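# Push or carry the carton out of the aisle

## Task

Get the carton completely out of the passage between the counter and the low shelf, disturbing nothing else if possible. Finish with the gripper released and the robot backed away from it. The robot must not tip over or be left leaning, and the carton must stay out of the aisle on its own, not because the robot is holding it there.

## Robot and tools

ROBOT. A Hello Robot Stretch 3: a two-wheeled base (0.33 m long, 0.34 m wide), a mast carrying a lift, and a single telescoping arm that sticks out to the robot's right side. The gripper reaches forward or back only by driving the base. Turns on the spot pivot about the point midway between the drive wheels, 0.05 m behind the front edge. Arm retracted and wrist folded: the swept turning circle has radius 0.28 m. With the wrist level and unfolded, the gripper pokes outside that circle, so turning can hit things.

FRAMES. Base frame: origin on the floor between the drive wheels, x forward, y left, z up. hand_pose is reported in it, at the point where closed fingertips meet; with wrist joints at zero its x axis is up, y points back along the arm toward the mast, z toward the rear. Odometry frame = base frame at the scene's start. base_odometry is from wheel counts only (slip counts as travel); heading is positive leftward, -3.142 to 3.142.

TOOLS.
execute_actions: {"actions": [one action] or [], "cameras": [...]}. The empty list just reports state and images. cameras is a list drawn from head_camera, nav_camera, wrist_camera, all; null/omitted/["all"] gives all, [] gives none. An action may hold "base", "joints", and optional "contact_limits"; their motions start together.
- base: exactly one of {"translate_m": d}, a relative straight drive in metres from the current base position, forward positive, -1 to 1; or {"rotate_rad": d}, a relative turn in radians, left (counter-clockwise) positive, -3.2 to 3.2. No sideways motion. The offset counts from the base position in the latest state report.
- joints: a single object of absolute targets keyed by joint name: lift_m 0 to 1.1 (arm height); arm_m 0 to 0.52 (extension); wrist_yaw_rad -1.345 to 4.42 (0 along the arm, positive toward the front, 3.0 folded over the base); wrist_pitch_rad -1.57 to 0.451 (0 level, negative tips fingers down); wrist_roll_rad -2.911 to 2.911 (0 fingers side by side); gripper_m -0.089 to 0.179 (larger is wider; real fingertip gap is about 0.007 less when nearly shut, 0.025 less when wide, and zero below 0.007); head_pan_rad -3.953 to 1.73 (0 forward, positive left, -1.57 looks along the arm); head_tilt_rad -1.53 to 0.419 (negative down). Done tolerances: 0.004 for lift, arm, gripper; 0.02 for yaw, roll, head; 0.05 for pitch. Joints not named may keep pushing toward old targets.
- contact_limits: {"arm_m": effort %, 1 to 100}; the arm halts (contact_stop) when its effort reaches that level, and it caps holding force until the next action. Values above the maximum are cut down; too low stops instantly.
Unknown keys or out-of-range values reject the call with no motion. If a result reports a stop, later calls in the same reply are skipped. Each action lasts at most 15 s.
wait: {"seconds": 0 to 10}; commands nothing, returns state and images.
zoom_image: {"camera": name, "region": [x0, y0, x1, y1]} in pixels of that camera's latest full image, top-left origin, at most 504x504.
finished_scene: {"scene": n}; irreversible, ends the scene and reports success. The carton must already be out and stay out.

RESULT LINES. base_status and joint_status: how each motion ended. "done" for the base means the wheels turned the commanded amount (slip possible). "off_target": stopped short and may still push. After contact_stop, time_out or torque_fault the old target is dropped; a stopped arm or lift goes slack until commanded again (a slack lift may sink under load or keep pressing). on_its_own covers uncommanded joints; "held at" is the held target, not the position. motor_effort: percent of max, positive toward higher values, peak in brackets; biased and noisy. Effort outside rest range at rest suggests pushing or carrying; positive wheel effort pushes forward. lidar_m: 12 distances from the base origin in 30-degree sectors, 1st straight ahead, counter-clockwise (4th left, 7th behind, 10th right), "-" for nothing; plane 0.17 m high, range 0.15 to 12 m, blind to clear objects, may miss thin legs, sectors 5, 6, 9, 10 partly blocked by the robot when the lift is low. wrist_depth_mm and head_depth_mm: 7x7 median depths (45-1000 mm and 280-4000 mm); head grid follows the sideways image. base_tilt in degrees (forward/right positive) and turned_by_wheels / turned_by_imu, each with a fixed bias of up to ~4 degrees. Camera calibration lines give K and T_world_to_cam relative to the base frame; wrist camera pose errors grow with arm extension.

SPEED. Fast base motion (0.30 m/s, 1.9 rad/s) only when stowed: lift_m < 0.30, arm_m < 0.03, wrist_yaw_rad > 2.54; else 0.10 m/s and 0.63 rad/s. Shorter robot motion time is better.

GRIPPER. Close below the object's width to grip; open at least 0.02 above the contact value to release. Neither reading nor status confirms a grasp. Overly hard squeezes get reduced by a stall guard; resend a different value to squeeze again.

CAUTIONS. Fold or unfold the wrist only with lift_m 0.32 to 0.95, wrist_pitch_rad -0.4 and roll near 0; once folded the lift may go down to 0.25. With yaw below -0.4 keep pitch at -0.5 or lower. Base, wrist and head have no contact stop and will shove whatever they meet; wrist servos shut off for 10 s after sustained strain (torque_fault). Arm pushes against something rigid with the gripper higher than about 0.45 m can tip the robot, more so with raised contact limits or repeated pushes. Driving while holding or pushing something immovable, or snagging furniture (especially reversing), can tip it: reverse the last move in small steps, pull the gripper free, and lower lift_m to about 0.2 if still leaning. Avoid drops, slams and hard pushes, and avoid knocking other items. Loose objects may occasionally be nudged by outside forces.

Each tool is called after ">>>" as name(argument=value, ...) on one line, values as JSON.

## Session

>>> execute_actions(actions=[{"joints":{"head_tilt_rad":-0.8}}])

Scene clock: 1.00 s.
base_odometry: x=+0.000 y=+0.000 heading=+0.000 (m, m, rad; odometry frame)
turned_by_wheels: +0.000 (rad since the last result)
turned_by_imu: +0.000 (rad since the last result)
base_tilt: forward=+2.2 right=+0.2 (deg)
lidar_m: 0.97 0.99 1.23 1.50 1.18 1.91 2.09 1.50 0.99 0.96 1.08 1.41
head_depth_mm: 1491 1679 1946 1941 1606 1371 1199 / 1474 1669 1923 1923 1615 1373 1190 / 1468 1647 1896 1929 1592 1361 1192 / 1449 1650 1762 1330 1491 1361 1188 / 1447 1626 1612 1321 1487 1355 1186 / 1430 1613 1602 1311 1466 1350 1187 / 1413 1592 1796 1741 1537 1345 1176
base_status: not commanded
joint_positions: lift_m=+0.492 arm_m=+0.003 wrist_yaw_rad=+2.937 wrist_pitch_rad=-0.466 wrist_roll_rad=-0.014 gripper_m=+0.037 head_pan_rad=-0.005 head_tilt_rad=-0.789
joint_status: all done
motor_effort: left_wheel=+0(0) right_wheel=+0(1) lift_m=+26(26) arm_m=+0(1) wrist_yaw_rad=+0(0) wrist_pitch_rad=+3(3) wrist_roll_rad=+0(0) gripper_m=+0(0) head_pan_rad=-1(0) head_tilt_rad=-6(44) (%)
hand_pose: x=+0.0231 y=+0.0657 z=+0.4936 quat_wxyz=(+0.232, +0.696, +0.094, +0.673) (m; base frame)
wrist_depth_mm: - - - - - - - / - - - - - - - / - - - - - - - / - - - - - - - / 865 874 944 907 942 874 904 / 766 753 - 748 773 745 743 / 631 642 646 640 619 643 626
pictures: head_camera (sideways: a quarter turn clockwise sets it upright), nav_camera (sideways: a quarter turn counterclockwise sets it upright), wrist_camera
camera_calibration (this result's frames):
head_camera: T_world_to_cam=[[-0.664789, -0.0449029, -0.74568, 0.995536], [-0.0271263, 0.998985, -0.0359725, 0.0503632], [0.746539, -0.00368655, -0.665332, 0.818667], [0, 0, 0, 1]] pos_world=[0.0520209, -0.00259151, 1.28885]
nav_camera: T_world_to_cam=[[0.685598, 0.00366978, 0.727971, -0.914999], [-0.0260798, -0.999222, 0.0295989, 0.018922], [0.727513, -0.0392783, -0.684968, 0.846416], [0, 0, 0, 1]] pos_world=[0.0120359, 0.0555109, 1.2453]
wrist_camera: T_world_to_cam=[[0.990808, -0.134485, 0.0145989, -0.0154347], [-0.0667451, -0.579879, -0.811964, 0.476557], [0.117663, 0.803526, -0.583525, 0.39121], [0, 0, 0, 1]] pos_world=[0.00106982, -0.0400775, 0.615453]
Images, in order (width x height): head_camera 896x504, nav_camera 672x504, wrist_camera 644x364.

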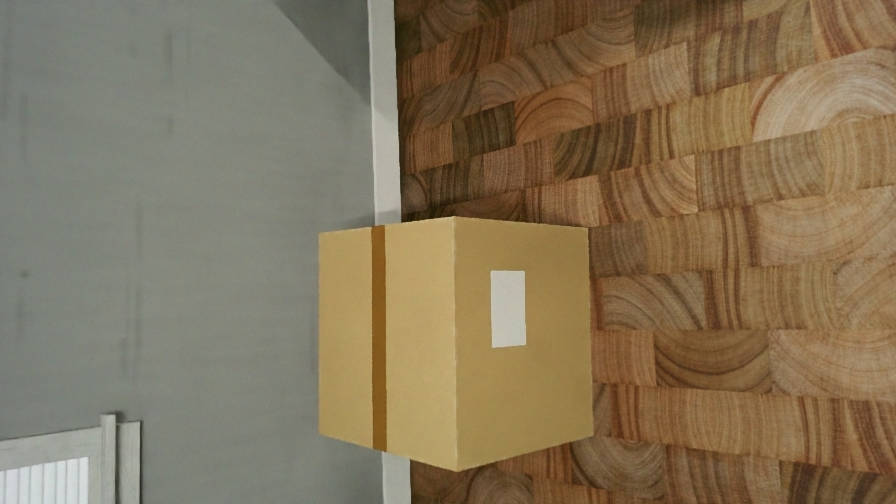

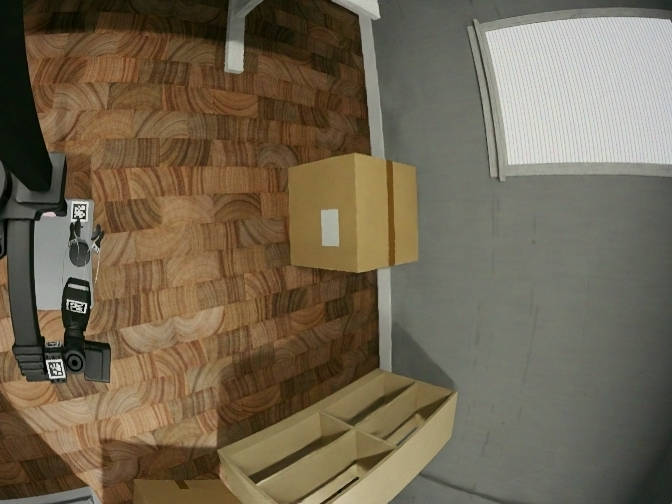

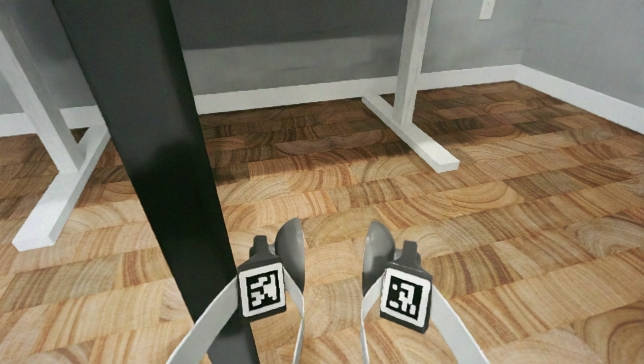

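>>> execute_actions(actions=[{"base":{"translate_m":0.25},"joints":{"lift_m":0.28,"head_pan_rad":-1.5}}], cameras=["head_camera","nav_camera"])

Scene clock: 6.80 s.
base_odometry: x=+0.250 y=+0.000 heading=+0.000 (m, m, rad; odometry frame)
turned_by_wheels: +0.000 (rad since the last result)
turned_by_imu: -0.001 (rad since the last result)
base_tilt: forward=+2.2 right=+0.3 (deg)
lidar_m: 0.72 0.73 1.67 1.14 1.33 1.34 2.34 1.45 1.04 1.01 0.98 1.23
head_depth_mm: 2944 3138 1581 1623 1534 1369 1203 / 2891 3123 1643 1376 1570 1366 1196 / 2908 3143 1633 1394 1537 1367 1190 / 2945 3167 1678 1455 1584 1360 1189 / 2917 3083 2223 1468 1547 1357 1188 / 2872 2627 1244 1433 1526 1349 1183 / 2869 2648 1279 1464 1538 1346 1177
base_status: done
joint_positions: lift_m=+0.280 arm_m=+0.003 wrist_yaw_rad=+2.937 wrist_pitch_rad=-0.467 wrist_roll_rad=-0.014 gripper_m=+0.037 head_pan_rad=-1.493 head_tilt_rad=-0.790
joint_status: all done
motor_effort: left_wheel=+0(11) right_wheel=+0(5) lift_m=+22(24) arm_m=+0(1) wrist_yaw_rad=+0(1) wrist_pitch_rad=+4(4) wrist_roll_rad=+0(0) gripper_m=+0(0) head_pan_rad=-5(53) head_tilt_rad=-5(6) (%)
hand_pose: x=+0.0231 y=+0.0655 z=+0.2820 quat_wxyz=(+0.233, +0.696, +0.094, +0.673) (m; base frame)
wrist_depth_mm: - - - - - - - / - - - - - - - / 945 - 926 940 972 946 922 / 713 723 715 714 713 701 681 / 581 574 605 584 602 581 584 / 497 506 - 504 497 483 482 / - - - - 408 422 421
pictures: head_camera (sideways: a quarter turn clockwise sets it upright), nav_camera (sideways: a quarter turn counterclockwise sets it upright)
camera_calibration (this result's frames):
head_camera: T_world_to_cam=[[-0.0995046, 0.659385, -0.745192, 0.991451], [0.993361, 0.109276, -0.035949, 0.0441075], [0.0577275, -0.743821, -0.665881, 0.823583], [0, 0, 0, 1]] pos_world=[0.00729581, -0.0459688, 1.28881]
nav_camera: T_world_to_cam=[[0.0601229, -0.683503, 0.727467, -0.910526], [-0.997977, -0.0562654, 0.0296146, 0.0248303], [0.0206896, -0.727776, -0.685503, 0.851423], [0, 0, 0, 1]] pos_world=[0.0619079, -0.00130572, 1.2453]
Images, in order (width x height): head_camera 896x504, nav_camera 672x504.

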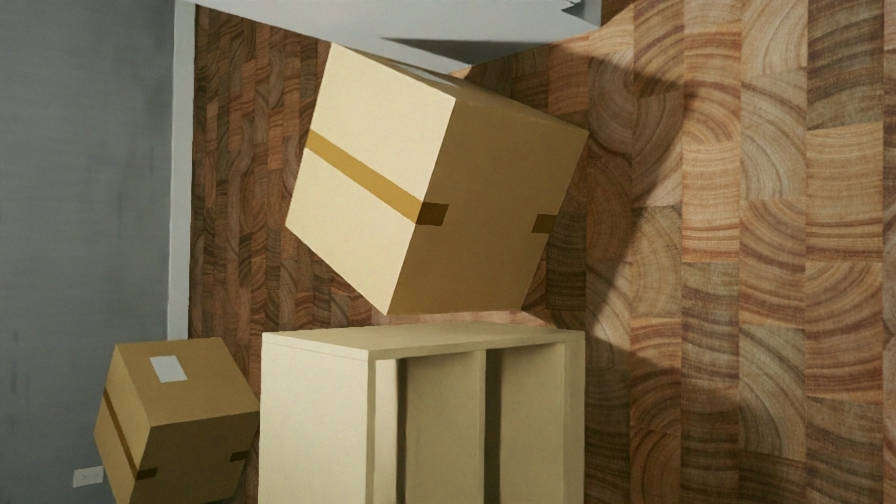

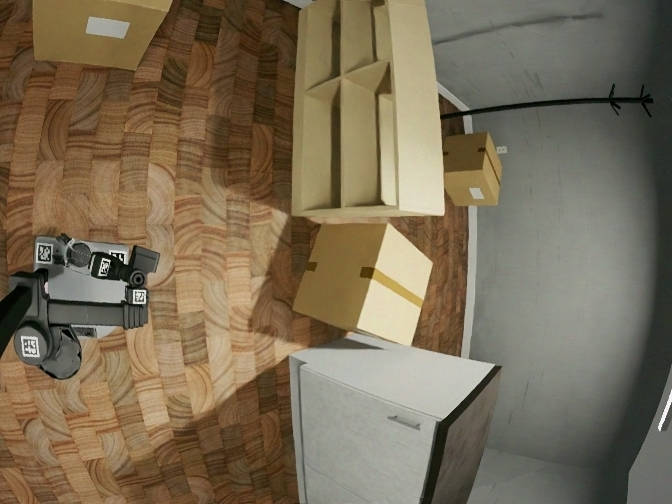

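>>> execute_actions(actions=[{"base":{"translate_m":-0.19},"joints":{"head_pan_rad":0,"head_tilt_rad":-1.0}}], cameras=[])

>>> execute_actions(actions=[{"base":{"rotate_rad":-1.5}}], cameras=[])

>>> execute_actions(actions=[{"base":{"translate_m":0.92}}], cameras=[])

>>> execute_actions(actions=[{"joints":{"lift_m":0.315,"wrist_yaw_rad":3.03}}], cameras=["nav_camera"])

>>> execute_actions(actions=[{"base":{"translate_m":0.4}}], cameras=["nav_camera"])

Scene clock: 17.60 s.
base_odometry: x=+0.060 y=+0.000 heading=+0.000 (m, m, rad; odometry frame)
turned_by_wheels: +0.000 (rad since the last result)
turned_by_imu: -0.002 (rad since the last result)
base_tilt: forward=+2.2 right=+0.3 (deg)
lidar_m: 0.91 0.92 1.20 1.51 1.20 1.92 2.16 1.48 0.98 0.98 1.05 1.36
head_depth_mm: 1546 1811 1868 1599 1406 1259 1138 / 1532 1794 1855 1594 1414 1254 1134 / 1521 1785 1847 1589 1408 1255 1134 / 1504 1465 1256 1489 1401 1247 1131 / 1487 1457 1259 1479 1401 1244 1129 / 1474 1453 1251 1467 1392 1243 1123 / 1467 1660 1304 1554 1389 1239 1124
base_status: done
joint_positions: lift_m=+0.280 arm_m=+0.003 wrist_yaw_rad=+2.937 wrist_pitch_rad=-0.467 wrist_roll_rad=-0.014 gripper_m=+0.037 head_pan_rad=-0.007 head_tilt_rad=-0.989
joint_status: all done
motor_effort: left_wheel=+1(11) right_wheel=+0(4) lift_m=+22(21) arm_m=+0(0) wrist_yaw_rad=+0(0) wrist_pitch_rad=+4(4) wrist_roll_rad=+0(0) gripper_m=+1(1) head_pan_rad=+5(53) head_tilt_rad=-6(24) (%)
hand_pose: x=+0.0231 y=+0.0655 z=+0.2820 quat_wxyz=(+0.233, +0.696, +0.094, +0.673) (m; base frame)
wrist_depth_mm: - - - - - - - / - - - - - - - / 921 - 933 934 917 916 935 / 715 728 711 718 714 718 704 / 582 586 601 578 599 584 580 / 483 506 - 508 498 482 482 / - - - - 410 419 422
pictures: none
No camera images: the call's "cameras" was empty. Leave "cameras" out to get every camera's image.

Scene clock: 19.87 s.
base_odometry: x=+0.060 y=+0.000 heading=-1.500 (m, m, rad; odometry frame)
turned_by_wheels: -1.500 (rad since the last result)
turned_by_imu: -1.487 (rad since the last result)
base_tilt: forward=+2.2 right=+0.2 (deg)
lidar_m: 1.00 1.05 1.37 0.91 0.94 1.20 1.51 1.21 2.03 2.16 1.36 0.98
head_depth_mm: 1055 1046 1193 1517 1414 1257 1139 / 2663 1506 1513 1551 1411 1259 1137 / 2679 1469 1485 1599 1402 1261 1135 / 2703 1468 1340 1571 1403 1252 1130 / 2685 1459 1447 1591 1397 1248 1129 / 2585 2174 1505 1573 1394 1242 1127 / 2410 1225 1358 1549 1397 1244 1128
base_status: done
joint_positions: lift_m=+0.280 arm_m=+0.003 wrist_yaw_rad=+2.937 wrist_pitch_rad=-0.467 wrist_roll_rad=-0.014 gripper_m=+0.037 head_pan_rad=-0.007 head_tilt_rad=-0.989
joint_status: not commanded
motor_effort: left_wheel=+3(14) right_wheel=-2(5) lift_m=+21(22) arm_m=-1(1) wrist_yaw_rad=+0(0) wrist_pitch_rad=+4(4) wrist_roll_rad=+0(0) gripper_m=+1(0) head_pan_rad=+4(4) head_tilt_rad=-6(6) (%)
hand_pose: x=+0.0231 y=+0.0655 z=+0.2820 quat_wxyz=(+0.233, +0.696, +0.094, +0.673) (m; base frame)
wrist_depth_mm: - - 859 - - - - / - - 962 - - - - / 979 - 931 920 964 959 926 / 708 716 720 727 697 724 719 / 579 589 607 582 600 583 571 / 489 507 - 506 494 481 481 / - - - - 406 423 428
pictures: none
No camera images: the call's "cameras" was empty. Leave "cameras" out to get every camera's image.

Scene clock: 24.77 s.
base_odometry: x=+0.125 y=-0.918 heading=-1.500 (m, m, rad; odometry frame)
turned_by_wheels: +0.000 (rad since the last result)
turned_by_imu: +0.001 (rad since the last result)
base_tilt: forward=+2.2 right=+0.2 (deg)
lidar_m: - 0.15 0.25 0.39 1.21 1.29 2.08 2.04 2.25 0.31 0.32 -
head_depth_mm: 2252 2213 1845 1543 896 902 899 / 2233 2213 1857 1591 955 1203 1122 / 2257 2208 1866 1592 940 836 777 / 2234 2200 1846 1593 935 836 755 / 2225 2181 1835 1595 935 834 780 / 2227 2172 1832 1577 930 829 1084 / 2145 2080 1825 1582 1374 829 1109
base_status: done
joint_positions: lift_m=+0.280 arm_m=+0.003 wrist_yaw_rad=+2.937 wrist_pitch_rad=-0.467 wrist_roll_rad=-0.014 gripper_m=+0.037 head_pan_rad=-0.007 head_tilt_rad=-0.989
joint_status: not commanded
motor_effort: left_wheel=+3(14) right_wheel=-2(5) lift_m=+22(22) arm_m=-1(1) wrist_yaw_rad=-1(0) wrist_pitch_rad=+4(4) wrist_roll_rad=+0(0) gripper_m=+0(1) head_pan_rad=+4(4) head_tilt_rad=-6(7) (%)
hand_pose: x=+0.0231 y=+0.0655 z=+0.2820 quat_wxyz=(+0.233, +0.696, +0.094, +0.673) (m; base frame)
wrist_depth_mm: - - - 409 412 269 137 / - - - 450 457 249 131 / 920 - 920 503 510 231 126 / 733 702 716 578 560 220 122 / 589 579 612 581 560 205 117 / 490 503 - 496 359 194 113 / - - - - 414 178 109
pictures: none
No camera images: the call's "cameras" was empty. Leave "cameras" out to get every camera's image.

Scene clock: 25.90 s.
base_odometry: x=+0.125 y=-0.918 heading=-1.500 (m, m, rad; odometry frame)
turned_by_wheels: +0.000 (rad since the last result)
turned_by_imu: +0.000 (rad since the last result)
base_tilt: forward=+2.2 right=+0.3 (deg)
lidar_m: - 0.15 0.25 0.39 1.22 1.29 2.07 2.04 2.26 0.31 0.32 -
head_depth_mm: 2253 2210 1850 1541 898 898 900 / 2227 2200 1846 1604 955 1200 1116 / 2237 2201 1861 1601 937 838 778 / 2241 2191 1848 1593 939 831 753 / 2249 2203 1843 1588 932 829 777 / 2228 2166 1835 1588 930 833 1082 / 2137 2056 1826 1583 1373 830 1113
base_status: not commanded
joint_positions: lift_m=+0.315 arm_m=+0.003 wrist_yaw_rad=+3.028 wrist_pitch_rad=-0.467 wrist_roll_rad=-0.014 gripper_m=+0.037 head_pan_rad=-0.007 head_tilt_rad=-0.989
joint_status: all done
motor_effort: left_wheel=+2(2) right_wheel=-1(2) lift_m=+30(32) arm_m=-1(1) wrist_yaw_rad=+2(2) wrist_pitch_rad=+4(4) wrist_roll_rad=+0(0) gripper_m=+1(1) head_pan_rad=+4(4) head_tilt_rad=-6(6) (%)
hand_pose: x=+0.0035 y=+0.0686 z=+0.3165 quat_wxyz=(+0.202, +0.691, +0.126, +0.683) (m; base frame)
wrist_depth_mm: - - - 975 399 396 192 / - - - - 440 422 180 / - - 996 860 483 360 170 / 774 785 792 702 548 323 159 / 647 631 619 602 595 288 151 / 537 533 - 541 521 261 144 / 466 - - - 445 229 136
pictures: nav_camera (sideways: a quarter turn counterclockwise sets it upright)
camera_calibration (this result's frames):
nav_camera: T_world_to_cam=[[0.816146, 0.00147218, 0.577844, -0.720176], [-0.0217163, -0.999212, 0.0332178, 0.0141922], [0.577438, -0.0396592, -0.815471, 1.01704], [0, 0, 0, 1]] pos_world=[0.000802123, 0.0555761, 1.24504]
Images, in order (width x height): nav_camera 672x504.

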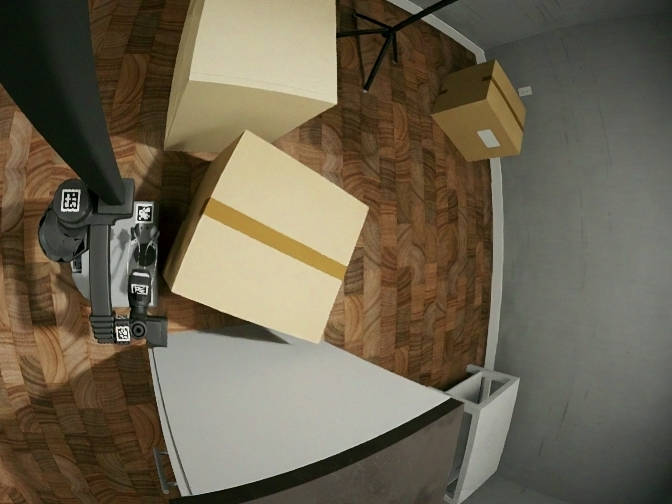

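Scene clock: 30.87 s.
base_odometry: x=+0.154 y=-1.316 heading=-1.499 (m, m, rad; odometry frame)
turned_by_wheels: +0.001 (rad since the last result)
turned_by_imu: -0.016 (rad since the last result)
base_tilt: forward=+2.2 right=+0.2 (deg)
lidar_m: - - 0.15 0.19 0.41 1.51 2.46 0.43 0.30 0.28 0.29 -
head_depth_mm: 1857 2099 1868 1607 1410 1253 873 / 1865 2103 1867 1599 1403 1255 1136 / 1844 2093 1858 1597 967 860 765 / 1843 2079 1835 1579 934 833 754 / 1842 2074 1852 1591 933 832 752 / 1831 2064 1842 1583 930 831 754 / 1825 2059 1834 1578 929 831 750
base_status: translate_m off_target (by the wheels' count: +0.3998 of +0.4000)
joint_positions: lift_m=+0.315 arm_m=+0.003 wrist_yaw_rad=+3.028 wrist_pitch_rad=-0.467 wrist_roll_rad=-0.014 gripper_m=+0.037 head_pan_rad=-0.007 head_tilt_rad=-0.989
joint_status: not commanded
on_its_own: left_wheel is at rest, and its effort (+63) is outside its rest range (-18 to +18)
motor_effort: left_wheel=+63(72) right_wheel=+3(30) lift_m=+30(30) arm_m=-1(1) wrist_yaw_rad=+2(2) wrist_pitch_rad=+4(4) wrist_roll_rad=+0(0) gripper_m=+1(0) head_pan_rad=+4(4) head_tilt_rad=-6(6) (%)
hand_pose: x=+0.0034 y=+0.0686 z=+0.3165 quat_wxyz=(+0.202, +0.691, +0.126, +0.683) (m; base frame)
wrist_depth_mm: 375 378 399 419 175 124 123 / 420 423 442 461 167 92 72 / 910 462 489 503 170 93 63 / 773 514 - 542 174 94 64 / 650 581 584 582 158 94 64 / 531 527 - 538 138 95 64 / 467 - - - 211 96 65
pictures: nav_camera (sideways: a quarter turn counterclockwise sets it upright)
camera_calibration (this result's frames):
nav_camera: T_world_to_cam=[[0.816151, 0.00152193, 0.577837, -0.720167], [-0.0216551, -0.999214, 0.0332179, 0.0141916], [0.577433, -0.0396239, -0.815476, 1.01704], [0, 0, 0, 1]] pos_world=[0.000798234, 0.0555758, 1.24504]
Images, in order (width x height): nav_camera 672x504.

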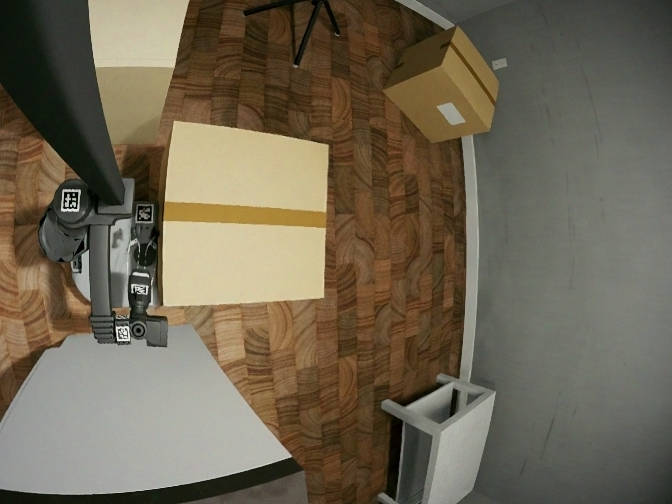

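>>> execute_actions(actions=[{"base":{"translate_m":0.38}}], cameras=[])

>>> execute_actions(actions=[{"base":{"translate_m":-0.17}}], cameras=["nav_camera"])

Scene clock: 40.00 s.
base_odometry: x=+0.181 y=-1.695 heading=-1.498 (m, m, rad; odometry frame)
turned_by_wheels: +0.001 (rad since the last result)
turned_by_imu: +0.000 (rad since the last result)
base_tilt: forward=+2.2 right=+0.2 (deg)
lidar_m: - - 0.15 0.19 0.55 0.58 2.80 0.39 0.34 0.68 2.13 -
head_depth_mm: 1494 1736 1863 1605 1414 1260 1143 / 1479 1737 1864 1603 1407 1260 1131 / 1479 1731 1849 1597 965 863 765 / 1475 1720 1855 1598 933 834 757 / 1467 1714 1854 1591 934 834 754 / 1474 1718 1830 1583 930 834 752 / 1464 1702 1822 1591 927 830 752
base_status: translate_m off_target (by the wheels' count: +0.3798 of +0.3800)
joint_positions: lift_m=+0.315 arm_m=+0.003 wrist_yaw_rad=+3.028 wrist_pitch_rad=-0.467 wrist_roll_rad=-0.014 gripper_m=+0.037 head_pan_rad=-0.007 head_tilt_rad=-0.989
joint_status: not commanded
on_its_own: left_wheel is at rest, and its effort (+62) is outside its rest range (-18 to +18)
motor_effort: left_wheel=+62(73) right_wheel=+3(13) lift_m=+30(30) arm_m=-1(1) wrist_yaw_rad=+2(2) wrist_pitch_rad=+4(4) wrist_roll_rad=+0(0) gripper_m=+0(0) head_pan_rad=+4(4) head_tilt_rad=-6(6) (%)
hand_pose: x=+0.0034 y=+0.0686 z=+0.3165 quat_wxyz=(+0.202, +0.691, +0.126, +0.683) (m; base frame)
wrist_depth_mm: 556 808 - - 174 124 124 / 964 - - - 167 91 72 / 490 838 - - 170 92 63 / 522 698 - 742 175 93 64 / 590 611 626 613 158 94 64 / 535 527 - 534 137 95 64 / 459 - - - 212 95 65
pictures: none
No camera images: the call's "cameras" was empty. Leave "cameras" out to get every camera's image.

Scene clock: 42.93 s.
base_odometry: x=+0.169 y=-1.526 heading=-1.498 (m, m, rad; odometry frame)
turned_by_wheels: +0.000 (rad since the last result)
turned_by_imu: -0.001 (rad since the last result)
base_tilt: forward=+2.2 right=+0.3 (deg)
lidar_m: 0.22 0.23 0.31 1.04 0.50 0.56 2.67 0.41 0.29 0.27 2.00 0.23
head_depth_mm: 1662 1950 1859 1604 1417 1256 1136 / 1652 1931 1870 1606 1408 1252 1130 / 1644 1927 1845 1568 971 865 1119 / 1651 1909 1847 1065 935 833 1098 / 1646 1921 1830 1063 929 834 1098 / 1634 1915 1843 1055 933 830 1098 / 1618 1911 1830 1077 928 844 1092
base_status: done
joint_positions: lift_m=+0.315 arm_m=+0.003 wrist_yaw_rad=+3.028 wrist_pitch_rad=-0.467 wrist_roll_rad=-0.014 gripper_m=+0.037 head_pan_rad=-0.007 head_tilt_rad=-0.989
joint_status: not commanded
motor_effort: left_wheel=+1(54) right_wheel=+0(4) lift_m=+30(30) arm_m=-1(1) wrist_yaw_rad=+2(1) wrist_pitch_rad=+4(4) wrist_roll_rad=+0(0) gripper_m=+1(0) head_pan_rad=+4(4) head_tilt_rad=-6(6) (%)
hand_pose: x=+0.0034 y=+0.0686 z=+0.3165 quat_wxyz=(+0.202, +0.691, +0.126, +0.683) (m; base frame)
wrist_depth_mm: 379 395 - - - 360 247 / 415 429 - - - 366 246 / 461 474 998 - - 362 249 / 510 522 - 769 764 367 250 / 559 590 605 623 635 373 252 / 533 534 - 548 520 374 254 / 460 - - - 447 385 254
pictures: nav_camera (sideways: a quarter turn counterclockwise sets it upright)
camera_calibration (this result's frames):
nav_camera: T_world_to_cam=[[0.816146, 0.0015278, 0.577844, -0.720177], [-0.0216482, -0.999214, 0.0332178, 0.0141918], [0.577441, -0.0396198, -0.815471, 1.01704], [0, 0, 0, 1]] pos_world=[0.000798345, 0.0555757, 1.24504]
Images, in order (width x height): nav_camera 672x504.

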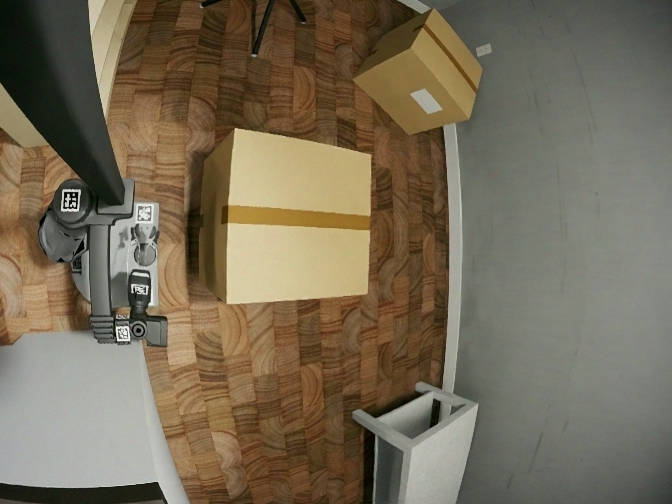

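>>> finished_scene(scene=2)

The scene is finished: the task was done.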